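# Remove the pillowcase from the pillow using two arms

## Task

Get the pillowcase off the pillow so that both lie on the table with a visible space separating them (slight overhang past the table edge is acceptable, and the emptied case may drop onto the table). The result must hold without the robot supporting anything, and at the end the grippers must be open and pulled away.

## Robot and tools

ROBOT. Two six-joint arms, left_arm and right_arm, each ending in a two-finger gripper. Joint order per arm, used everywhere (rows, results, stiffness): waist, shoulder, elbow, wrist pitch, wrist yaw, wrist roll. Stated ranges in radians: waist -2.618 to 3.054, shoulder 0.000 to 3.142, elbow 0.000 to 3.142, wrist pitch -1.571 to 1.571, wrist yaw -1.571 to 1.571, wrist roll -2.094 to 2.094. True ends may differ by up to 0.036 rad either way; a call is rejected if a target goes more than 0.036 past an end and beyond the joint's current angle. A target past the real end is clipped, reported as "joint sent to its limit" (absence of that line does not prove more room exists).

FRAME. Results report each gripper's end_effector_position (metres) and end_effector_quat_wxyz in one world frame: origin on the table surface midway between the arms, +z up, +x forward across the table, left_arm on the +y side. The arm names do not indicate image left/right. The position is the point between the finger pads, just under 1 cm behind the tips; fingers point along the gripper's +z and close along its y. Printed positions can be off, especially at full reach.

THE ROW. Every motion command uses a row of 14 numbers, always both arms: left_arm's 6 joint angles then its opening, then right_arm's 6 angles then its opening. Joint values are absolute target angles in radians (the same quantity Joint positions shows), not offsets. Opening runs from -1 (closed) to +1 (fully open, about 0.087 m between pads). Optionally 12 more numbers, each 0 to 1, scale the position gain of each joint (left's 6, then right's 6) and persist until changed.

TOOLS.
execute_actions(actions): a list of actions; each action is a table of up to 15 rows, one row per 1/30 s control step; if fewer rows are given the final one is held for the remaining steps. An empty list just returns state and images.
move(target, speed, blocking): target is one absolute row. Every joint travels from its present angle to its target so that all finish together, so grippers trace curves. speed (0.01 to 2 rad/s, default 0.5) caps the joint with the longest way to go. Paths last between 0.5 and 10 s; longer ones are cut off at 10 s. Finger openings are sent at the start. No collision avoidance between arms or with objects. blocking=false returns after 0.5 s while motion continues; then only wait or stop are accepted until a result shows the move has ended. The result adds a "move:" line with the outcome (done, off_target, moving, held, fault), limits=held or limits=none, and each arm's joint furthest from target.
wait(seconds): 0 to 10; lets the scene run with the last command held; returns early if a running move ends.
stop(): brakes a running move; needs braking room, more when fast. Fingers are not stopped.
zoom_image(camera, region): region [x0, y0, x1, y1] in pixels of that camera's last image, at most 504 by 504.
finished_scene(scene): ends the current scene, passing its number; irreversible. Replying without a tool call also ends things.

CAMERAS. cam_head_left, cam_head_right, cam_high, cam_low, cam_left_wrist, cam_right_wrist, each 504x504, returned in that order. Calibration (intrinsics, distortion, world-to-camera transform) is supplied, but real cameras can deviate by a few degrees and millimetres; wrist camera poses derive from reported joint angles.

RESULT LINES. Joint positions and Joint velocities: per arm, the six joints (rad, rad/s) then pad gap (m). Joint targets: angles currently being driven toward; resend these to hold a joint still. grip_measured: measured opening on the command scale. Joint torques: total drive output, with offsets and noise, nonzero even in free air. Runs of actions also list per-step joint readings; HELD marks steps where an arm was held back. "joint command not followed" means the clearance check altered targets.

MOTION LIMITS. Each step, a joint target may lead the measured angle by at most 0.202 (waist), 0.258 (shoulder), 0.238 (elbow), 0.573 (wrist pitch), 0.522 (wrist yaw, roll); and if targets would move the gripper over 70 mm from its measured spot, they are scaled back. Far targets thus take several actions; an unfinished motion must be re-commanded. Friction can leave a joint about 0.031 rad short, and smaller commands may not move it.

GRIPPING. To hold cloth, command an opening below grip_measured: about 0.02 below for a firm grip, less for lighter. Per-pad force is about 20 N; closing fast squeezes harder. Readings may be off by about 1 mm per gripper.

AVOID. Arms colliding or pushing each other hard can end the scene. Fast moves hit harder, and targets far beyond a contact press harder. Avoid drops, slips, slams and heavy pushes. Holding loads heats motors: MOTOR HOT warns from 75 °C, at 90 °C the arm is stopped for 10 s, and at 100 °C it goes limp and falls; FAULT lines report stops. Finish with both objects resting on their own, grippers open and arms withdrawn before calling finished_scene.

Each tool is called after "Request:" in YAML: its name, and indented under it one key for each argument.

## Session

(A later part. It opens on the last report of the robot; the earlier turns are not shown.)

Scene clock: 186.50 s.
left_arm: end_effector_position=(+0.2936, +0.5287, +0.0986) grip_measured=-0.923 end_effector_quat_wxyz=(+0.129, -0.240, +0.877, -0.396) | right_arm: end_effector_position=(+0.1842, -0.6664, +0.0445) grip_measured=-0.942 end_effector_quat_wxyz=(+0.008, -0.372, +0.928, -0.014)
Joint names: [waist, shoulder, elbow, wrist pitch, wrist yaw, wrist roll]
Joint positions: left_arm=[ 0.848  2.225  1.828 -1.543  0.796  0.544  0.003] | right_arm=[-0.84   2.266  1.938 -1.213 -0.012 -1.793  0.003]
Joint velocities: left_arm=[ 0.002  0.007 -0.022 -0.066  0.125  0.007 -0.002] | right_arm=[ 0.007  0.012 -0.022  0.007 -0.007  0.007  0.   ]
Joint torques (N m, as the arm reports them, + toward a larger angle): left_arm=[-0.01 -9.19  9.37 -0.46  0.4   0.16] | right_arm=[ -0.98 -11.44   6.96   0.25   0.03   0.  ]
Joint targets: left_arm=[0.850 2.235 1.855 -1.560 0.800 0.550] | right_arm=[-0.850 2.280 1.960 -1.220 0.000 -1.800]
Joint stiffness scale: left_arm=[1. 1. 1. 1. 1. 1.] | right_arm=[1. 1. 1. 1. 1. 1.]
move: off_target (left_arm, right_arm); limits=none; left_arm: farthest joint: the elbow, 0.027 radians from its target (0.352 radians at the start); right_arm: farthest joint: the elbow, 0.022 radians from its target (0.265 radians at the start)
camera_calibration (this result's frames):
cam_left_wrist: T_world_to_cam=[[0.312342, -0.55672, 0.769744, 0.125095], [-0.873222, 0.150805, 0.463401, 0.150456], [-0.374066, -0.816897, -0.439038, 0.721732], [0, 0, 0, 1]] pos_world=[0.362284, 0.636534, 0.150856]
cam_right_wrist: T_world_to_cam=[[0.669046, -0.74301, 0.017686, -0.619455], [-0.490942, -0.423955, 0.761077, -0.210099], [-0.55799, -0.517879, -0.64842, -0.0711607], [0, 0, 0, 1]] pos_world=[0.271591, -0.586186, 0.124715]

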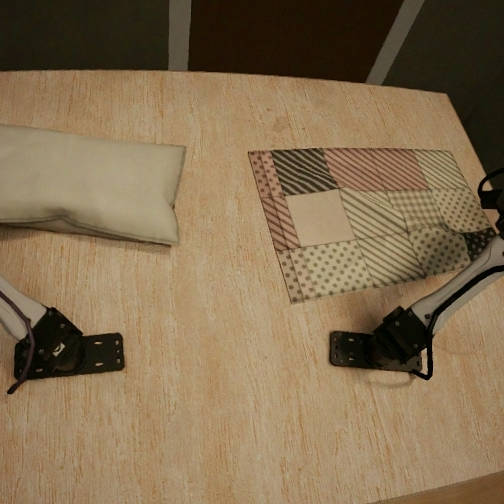

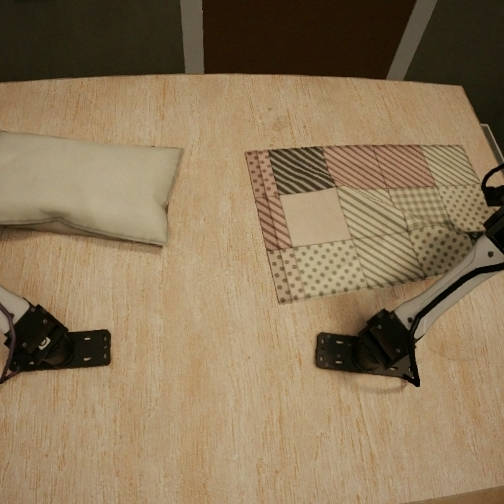

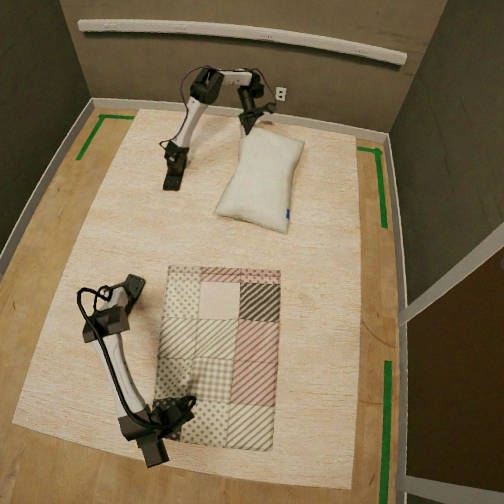

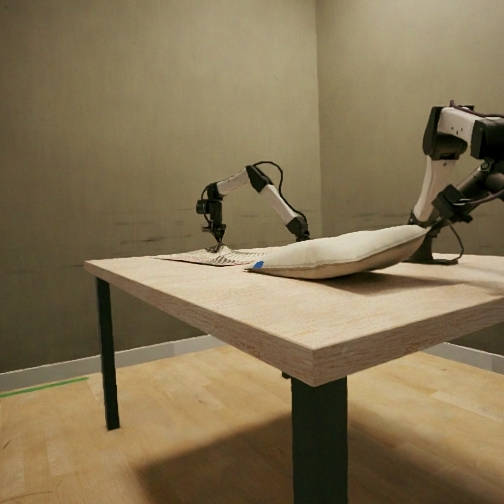

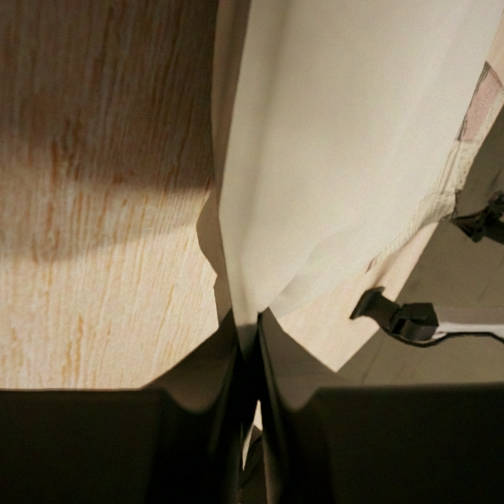

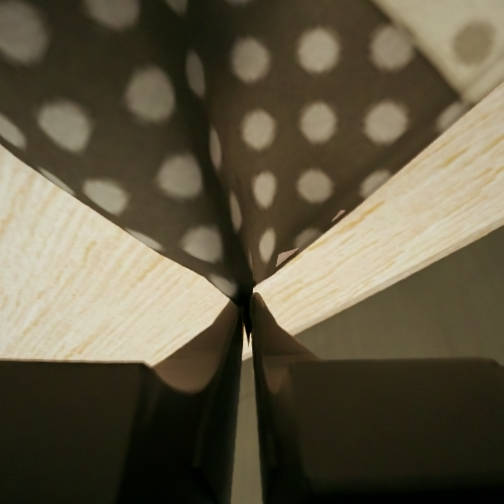

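Request:
move:
  target: [0.92,2.32,1.65,-1.3,1.0,0.45,-1,-0.85,2.32,1.92,-1.16,0,-1.8,-0.975]
  speed: 0.35

Request:
execute_actions:
  actions:
    - [[0.92,2.32,1.65,-1.3,1.0,0.45,-0.3,-0.85,2.32,1.92,-1.16,0,-1.8,0.2]]

Request:
move:
  target: [1.2,2.28,1.65,-1.3,1.0,0.45,-0.3,-1.0,1.85,1.7,-1.3,0,-1.6,0.2]
  speed: 0.5

Scene clock: 191.73 s.
left_arm: end_effector_position=(+0.3022, +0.5352, +0.0537) grip_measured=-0.923 end_effector_quat_wxyz=(+0.172, -0.320, +0.807, -0.464) | right_arm: end_effector_position=(+0.1874, -0.6722, +0.0267) grip_measured=-0.942 end_effector_quat_wxyz=(+0.007, -0.372, +0.928, -0.013)
Joint names: [waist, shoulder, elbow, wrist pitch, wrist yaw, wrist roll]
Joint positions: left_arm=[ 0.918  2.308  1.667 -1.335  0.983  0.455  0.003] | right_arm=[-0.84   2.308  1.938 -1.173 -0.011 -1.793  0.003]
Joint velocities: left_arm=[ 0.002  0.002 -0.002  0.051 -0.007  0.022  0.   ] | right_arm=[-0.012 -0.002  0.017 -0.022 -0.022  0.051 -0.   ]
Joint torques (N m, as the arm reports them, + toward a larger angle): left_arm=[ 0.24 -9.23  4.46  0.13  0.59  0.08] | right_arm=[ -0.96 -11.9    4.22   0.43   0.02   0.  ]
Joint targets: left_arm=[0.920 2.320 1.650 -1.300 1.000 0.450] | right_arm=[-0.850 2.320 1.920 -1.160 0.000 -1.800]
Joint stiffness scale: left_arm=[1. 1. 1. 1. 1. 1.] | right_arm=[1. 1. 1. 1. 1. 1.]
move: off_target (left_arm); limits=none; left_arm: farthest joint: the wrist pitch, 0.035 radians from its target (0.243 radians at the start); right_arm: farthest joint: the elbow, 0.018 radians from its target (0.018 radians at the start)
camera_calibration (this result's frames):
cam_left_wrist: T_world_to_cam=[[0.348161, -0.348985, 0.870054, 0.0331418], [-0.919705, 0.0524926, 0.389085, 0.248407], [-0.181456, -0.935657, -0.302687, 0.708568], [0, 0, 0, 1]] pos_world=[0.345496, 0.661503, 0.0889879]
cam_right_wrist: T_world_to_cam=[[0.669341, -0.742799, 0.0152221, -0.625472], [-0.489146, -0.425166, 0.761557, -0.198593], [-0.559212, -0.517187, -0.647919, -0.0832101], [0, 0, 0, 1]] pos_world=[0.274981, -0.592071, 0.106847]

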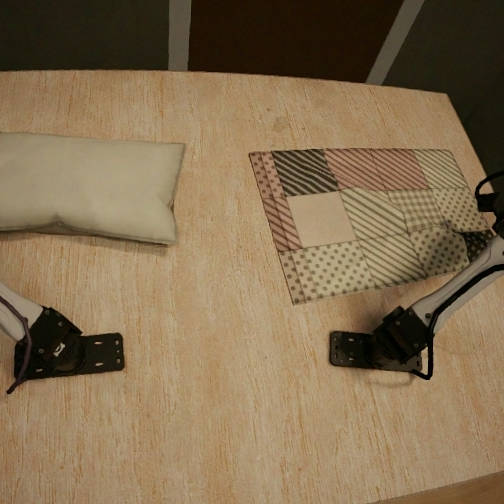

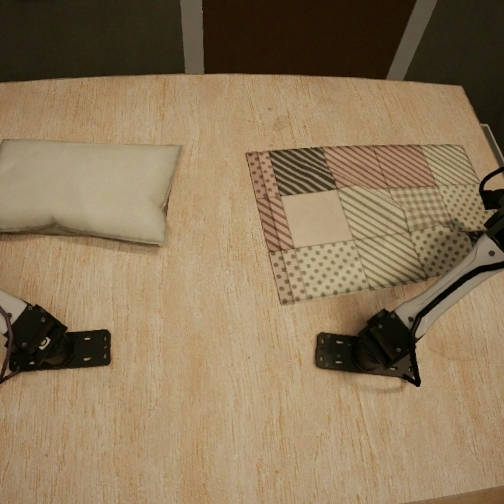

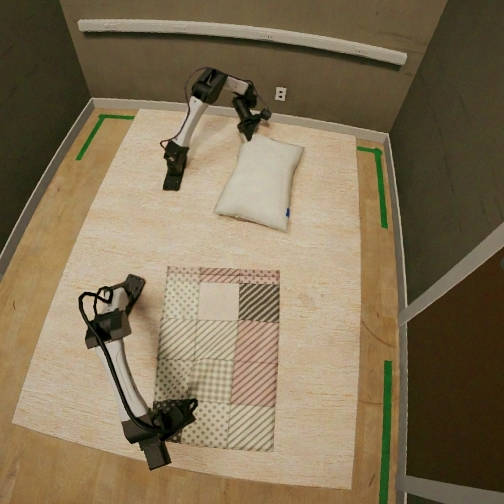

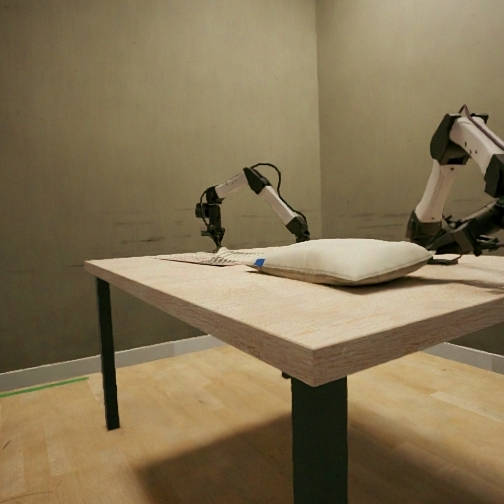

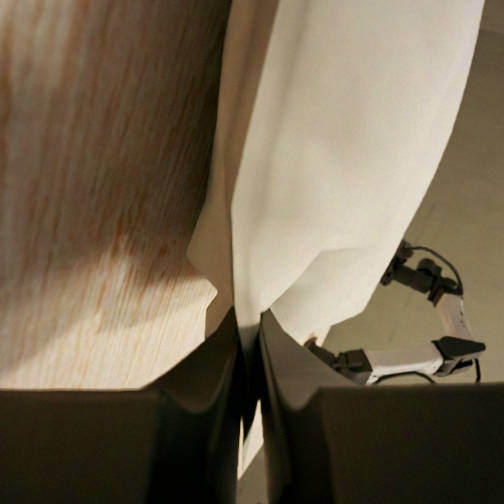

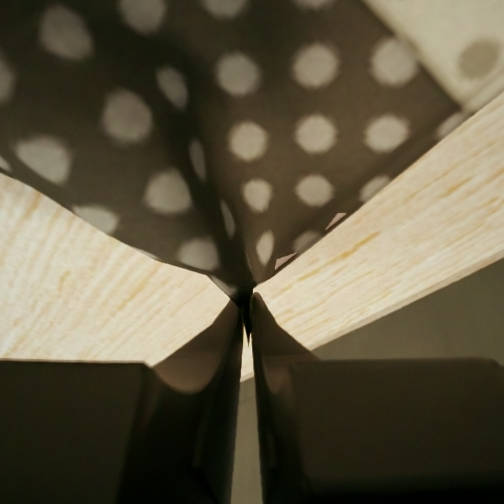

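Scene clock: 192.23 s.
left_arm: end_effector_position=(+0.3041, +0.5378, +0.0518) grip_measured=-0.300 end_effector_quat_wxyz=(+0.180, -0.316, +0.810, -0.460) | right_arm: end_effector_position=(+0.1876, -0.6729, +0.0268) grip_measured=+0.200 end_effector_quat_wxyz=(+0.007, -0.372, +0.928, -0.014)
Joint names: [waist, shoulder, elbow, wrist pitch, wrist yaw, wrist roll]
Joint positions: left_arm=[ 0.918  2.308  1.667 -1.315  0.985  0.455  0.031] | right_arm=[-0.84   2.308  1.938 -1.17  -0.009 -1.793  0.052]
Joint velocities: left_arm=[-0.002  0.007  0.002  0.051 -0.007  0.022  0.   ] | right_arm=[ 0.002 -0.007 -0.002 -0.007 -0.037  0.037 -0.   ]
Joint torques (N m, as the arm reports them, + toward a larger angle): left_arm=[ 0.18 -9.32  4.49 -0.07  0.58  0.05] | right_arm=[ -0.95 -11.91   4.23   0.41  -0.01   0.01]
Joint targets: left_arm=[0.920 2.320 1.650 -1.300 1.000 0.450] | right_arm=[-0.850 2.320 1.920 -1.160 -0.000 -1.800]
Joint stiffness scale: left_arm=[1. 1. 1. 1. 1. 1.] | right_arm=[1. 1. 1. 1. 1. 1.]
Step readings (joint positions):
0: left_arm=[0.918 2.308 1.667 -1.335 0.983 0.455] | right_arm=[-0.840 2.308 1.938 -1.173 -0.011 -1.793]
1: left_arm=[0.918 2.308 1.667 -1.334 0.984 0.455] | right_arm=[-0.840 2.308 1.938 -1.173 -0.011 -1.793]
2: left_arm=[0.918 2.308 1.667 -1.330 0.985 0.455] | right_arm=[-0.840 2.308 1.938 -1.173 -0.010 -1.793]
4: left_arm=[0.918 2.308 1.667 -1.323 0.985 0.455] | right_arm=[-0.840 2.308 1.938 -1.171 -0.010 -1.793]
8: left_arm=[0.918 2.308 1.667 -1.317 0.985 0.455] | right_arm=[-0.840 2.308 1.938 -1.171 -0.009 -1.793]
15: Joint positions above
camera_calibration (this result's frames):
cam_left_wrist: T_world_to_cam=[[0.337507, -0.362594, 0.868686, 0.0456646], [-0.924559, 0.0456963, 0.378289, 0.256525], [-0.176861, -0.930826, -0.319817, 0.707702], [0, 0, 0, 1]] pos_world=[0.346926, 0.663583, 0.0896261]
cam_right_wrist: T_world_to_cam=[[0.669307, -0.742768, 0.0179958, -0.626228], [-0.489607, -0.422707, 0.76263, -0.197167], [-0.55885, -0.519244, -0.646585, -0.0849054], [0, 0, 0, 1]] pos_world=[0.275155, -0.592573, 0.106736]

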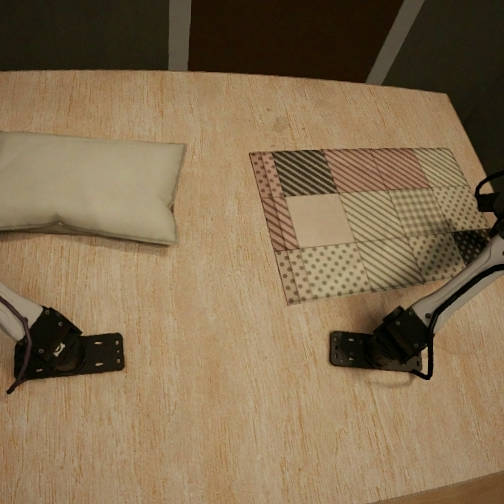

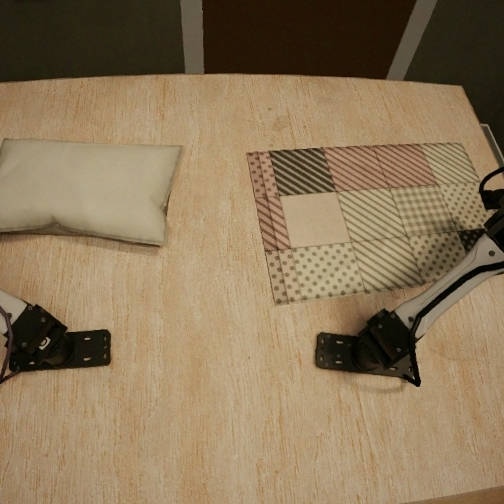

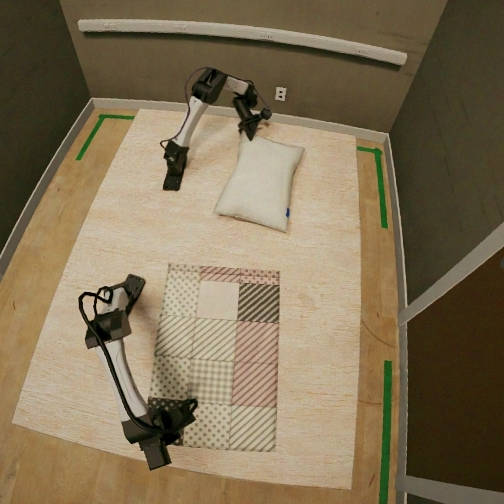

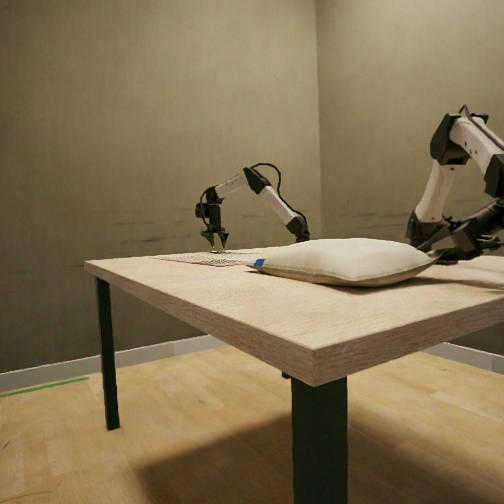

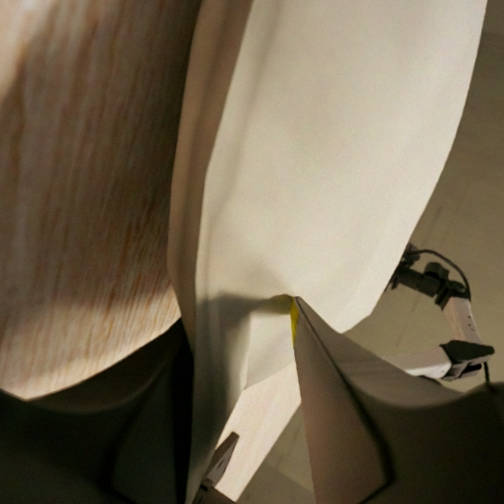

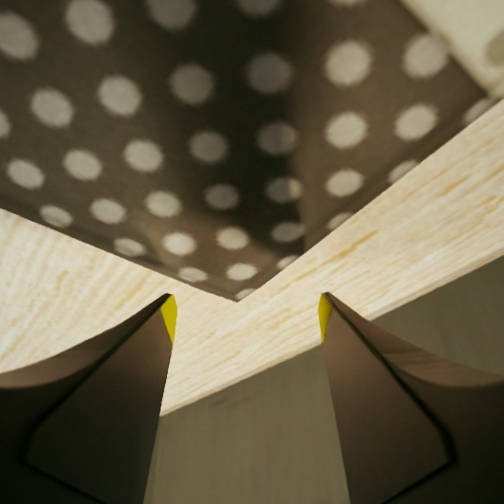

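Scene clock: 193.80 s.
left_arm: end_effector_position=(+0.2385, +0.6116, +0.0523) grip_measured=-0.300 end_effector_quat_wxyz=(+0.245, -0.427, +0.756, -0.431) | right_arm: end_effector_position=(+0.0894, -0.6229, +0.1434) grip_measured=+0.200 end_effector_quat_wxyz=(+0.016, -0.210, +0.975, -0.066)
Joint names: [waist, shoulder, elbow, wrist pitch, wrist yaw, wrist roll]
Joint positions: left_arm=[ 1.2    2.308  1.667 -1.314  0.99   0.455  0.031] | right_arm=[-0.992  1.86   1.717 -1.292 -0.008 -1.607  0.052]
Joint velocities: left_arm=[-0.012  0.002 -0.002 -0.022 -0.022 -0.022  0.   ] | right_arm=[ 0.017 -0.007  0.017 -0.007  0.007 -0.007 -0.   ]
Joint torques (N m, as the arm reports them, + toward a larger angle): left_arm=[ -0.1  -12.19   4.52  -0.07   0.52   0.05] | right_arm=[-0.82 -9.94  4.47  0.43 -0.02  0.14]
Joint targets: left_arm=[1.200 2.280 1.650 -1.300 1.000 0.450] | right_arm=[-1.000 1.850 1.700 -1.300 0.000 -1.600]
Joint stiffness scale: left_arm=[1. 1. 1. 1. 1. 1.] | right_arm=[1. 1. 1. 1. 1. 1.]
move: off_target (left_arm); limits=none; left_arm: farthest joint: the shoulder, 0.028 radians from its target (0.028 radians at the start); right_arm: farthest joint: the elbow, 0.017 radians from its target (0.238 radians at the start)
camera_calibration (this result's frames):
cam_left_wrist: T_world_to_cam=[[0.421059, -0.253544, 0.870876, 0.00738249], [-0.902292, -0.215122, 0.373619, 0.346714], [0.0926158, -0.9431, -0.31935, 0.708129], [0, 0, 0, 1]] pos_world=[0.244145, 0.744294, 0.0901727]
cam_right_wrist: T_world_to_cam=[[0.382772, -0.915929, 0.120667, -0.622362], [-0.634485, -0.165694, 0.754967, -0.138879], [-0.671502, -0.365541, -0.644566, 0.0671777], [0, 0, 0, 1]] pos_world=[0.195216, -0.568495, 0.223248]

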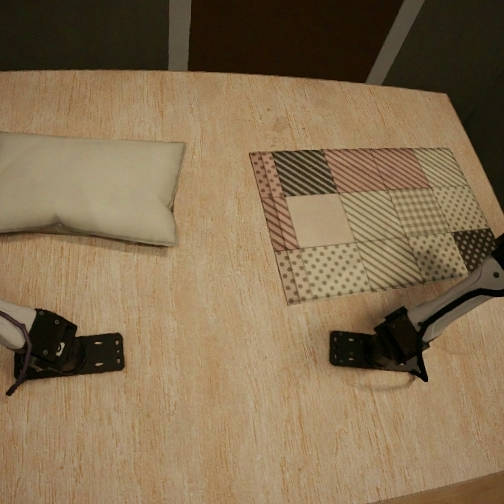

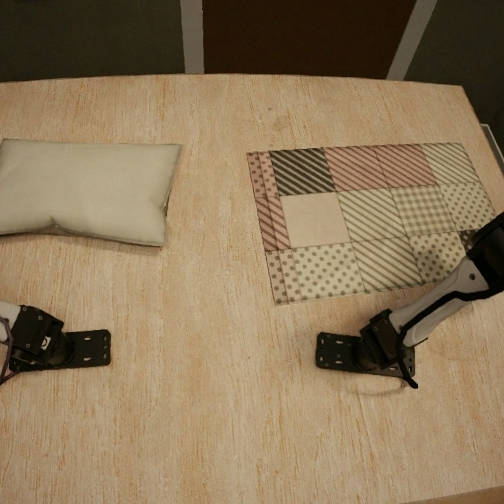

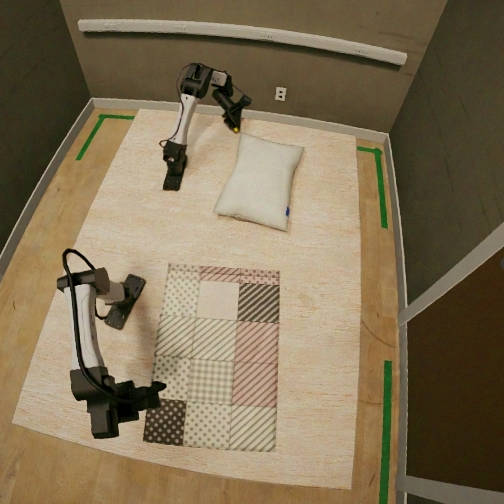

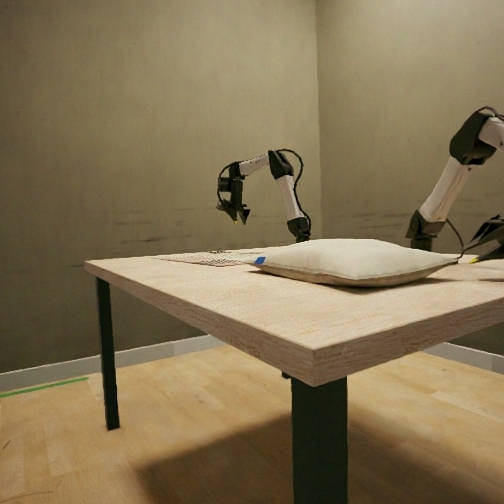

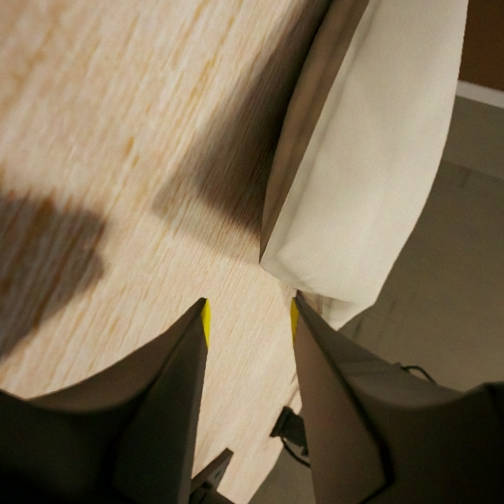

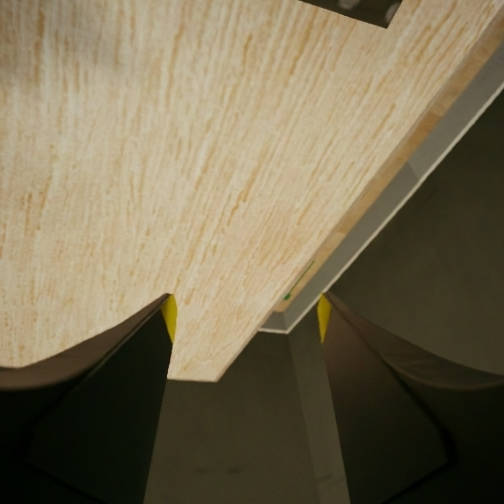

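Request:
move:
  target: [1.45,1.7,1.4,-1.3,0.8,0.45,-0.3,-1.15,1.5,1.4,-1.3,0,-1.6,0.2]
  speed: 0.7

Request:
finished_scene:
  scene: 2

Scene clock: 197.83 s.
left_arm: end_effector_position=(+0.1405, +0.5996, +0.1533) grip_measured=-0.300 end_effector_quat_wxyz=(+0.319, -0.471, +0.789, -0.230) | right_arm: end_effector_position=(+0.0146, -0.5551, +0.1666) grip_measured=+0.200 end_effector_quat_wxyz=(+0.013, -0.137, +0.987, -0.085)
Joint names: [waist, shoulder, elbow, wrist pitch, wrist yaw, wrist roll]
Joint positions: left_arm=[ 1.445  1.715  1.418 -1.307  0.809  0.455  0.031] | right_arm=[-1.14   1.517  1.417 -1.299 -0.008 -1.607  0.052]
Joint velocities: left_arm=[-0.017 -0.007 -0.017  0.007 -0.051 -0.007  0.   ] | right_arm=[-0.012 -0.002  0.017  0.051 -0.037  0.051  0.001]
Joint torques (N m, as the arm reports them, + toward a larger angle): left_arm=[ 0.49 -7.58  5.51  0.49  0.29  0.04] | right_arm=[-1.02 -7.04  4.47  0.57 -0.03  0.14]
Joint targets: left_arm=[1.450 1.700 1.400 -1.300 0.800 0.450] | right_arm=[-1.150 1.500 1.400 -1.300 -0.000 -1.600]
Joint stiffness scale: left_arm=[1. 1. 1. 1. 1. 1.] | right_arm=[1. 1. 1. 1. 1. 1.]
move: done; limits=none; left_arm: farthest joint: the elbow, 0.018 radians from its target (0.267 radians at the start); right_arm: farthest joint: the shoulder, 0.017 radians from its target (0.360 radians at the start)
camera_calibration (this result's frames):
cam_left_wrist: T_world_to_cam=[[0.583918, -0.445881, 0.678402, 0.0796296], [-0.784547, -0.524697, 0.330421, 0.393704], [0.208627, -0.725178, -0.656195, 0.642889], [0, 0, 0, 1]] pos_world=[0.128259, 0.708289, 0.237751]
cam_right_wrist: T_world_to_cam=[[0.241903, -0.957403, 0.157679, -0.561618], [-0.658776, -0.0427439, 0.751124, -0.123355], [-0.712389, -0.285574, -0.641054, 0.10104], [0, 0, 0, 1]] pos_world=[0.126574, -0.514113, 0.245982]

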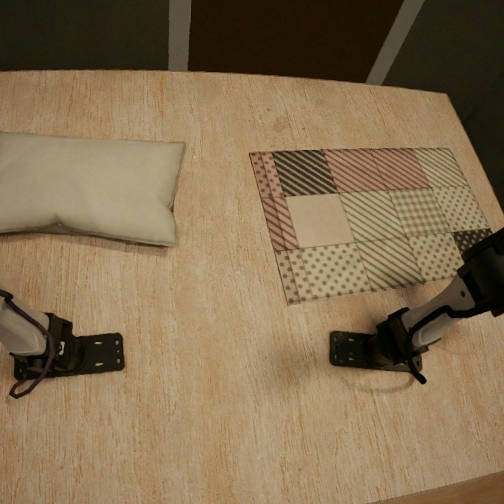

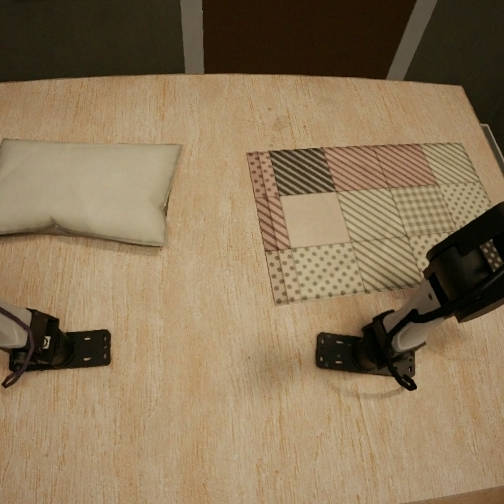

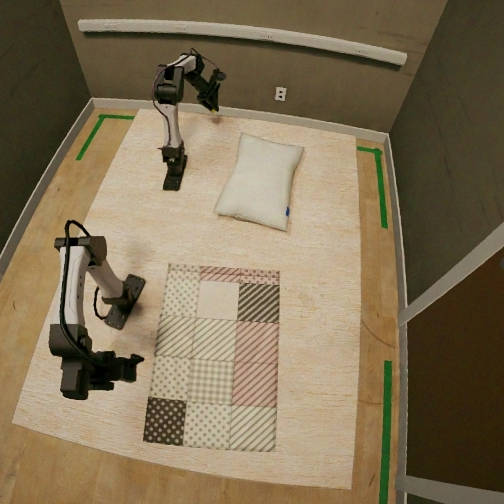

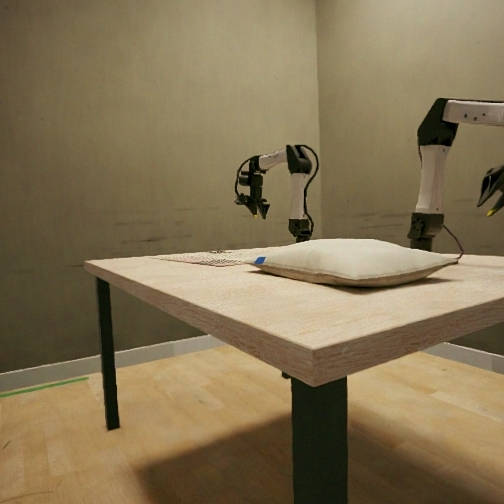

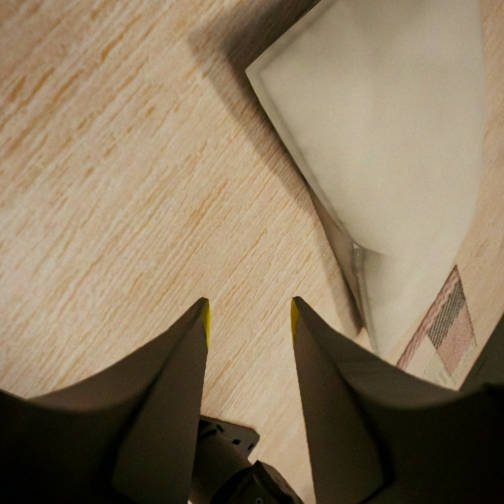

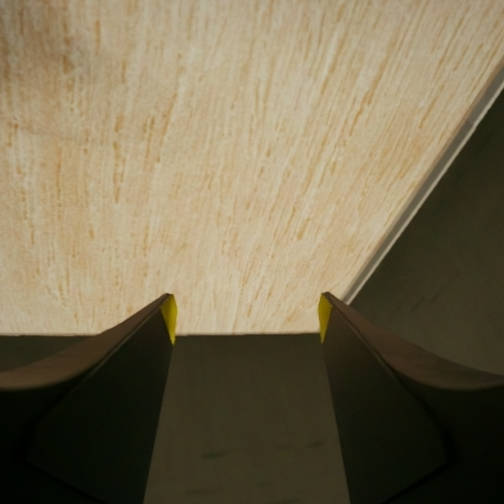

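The scene is finished: the task was done.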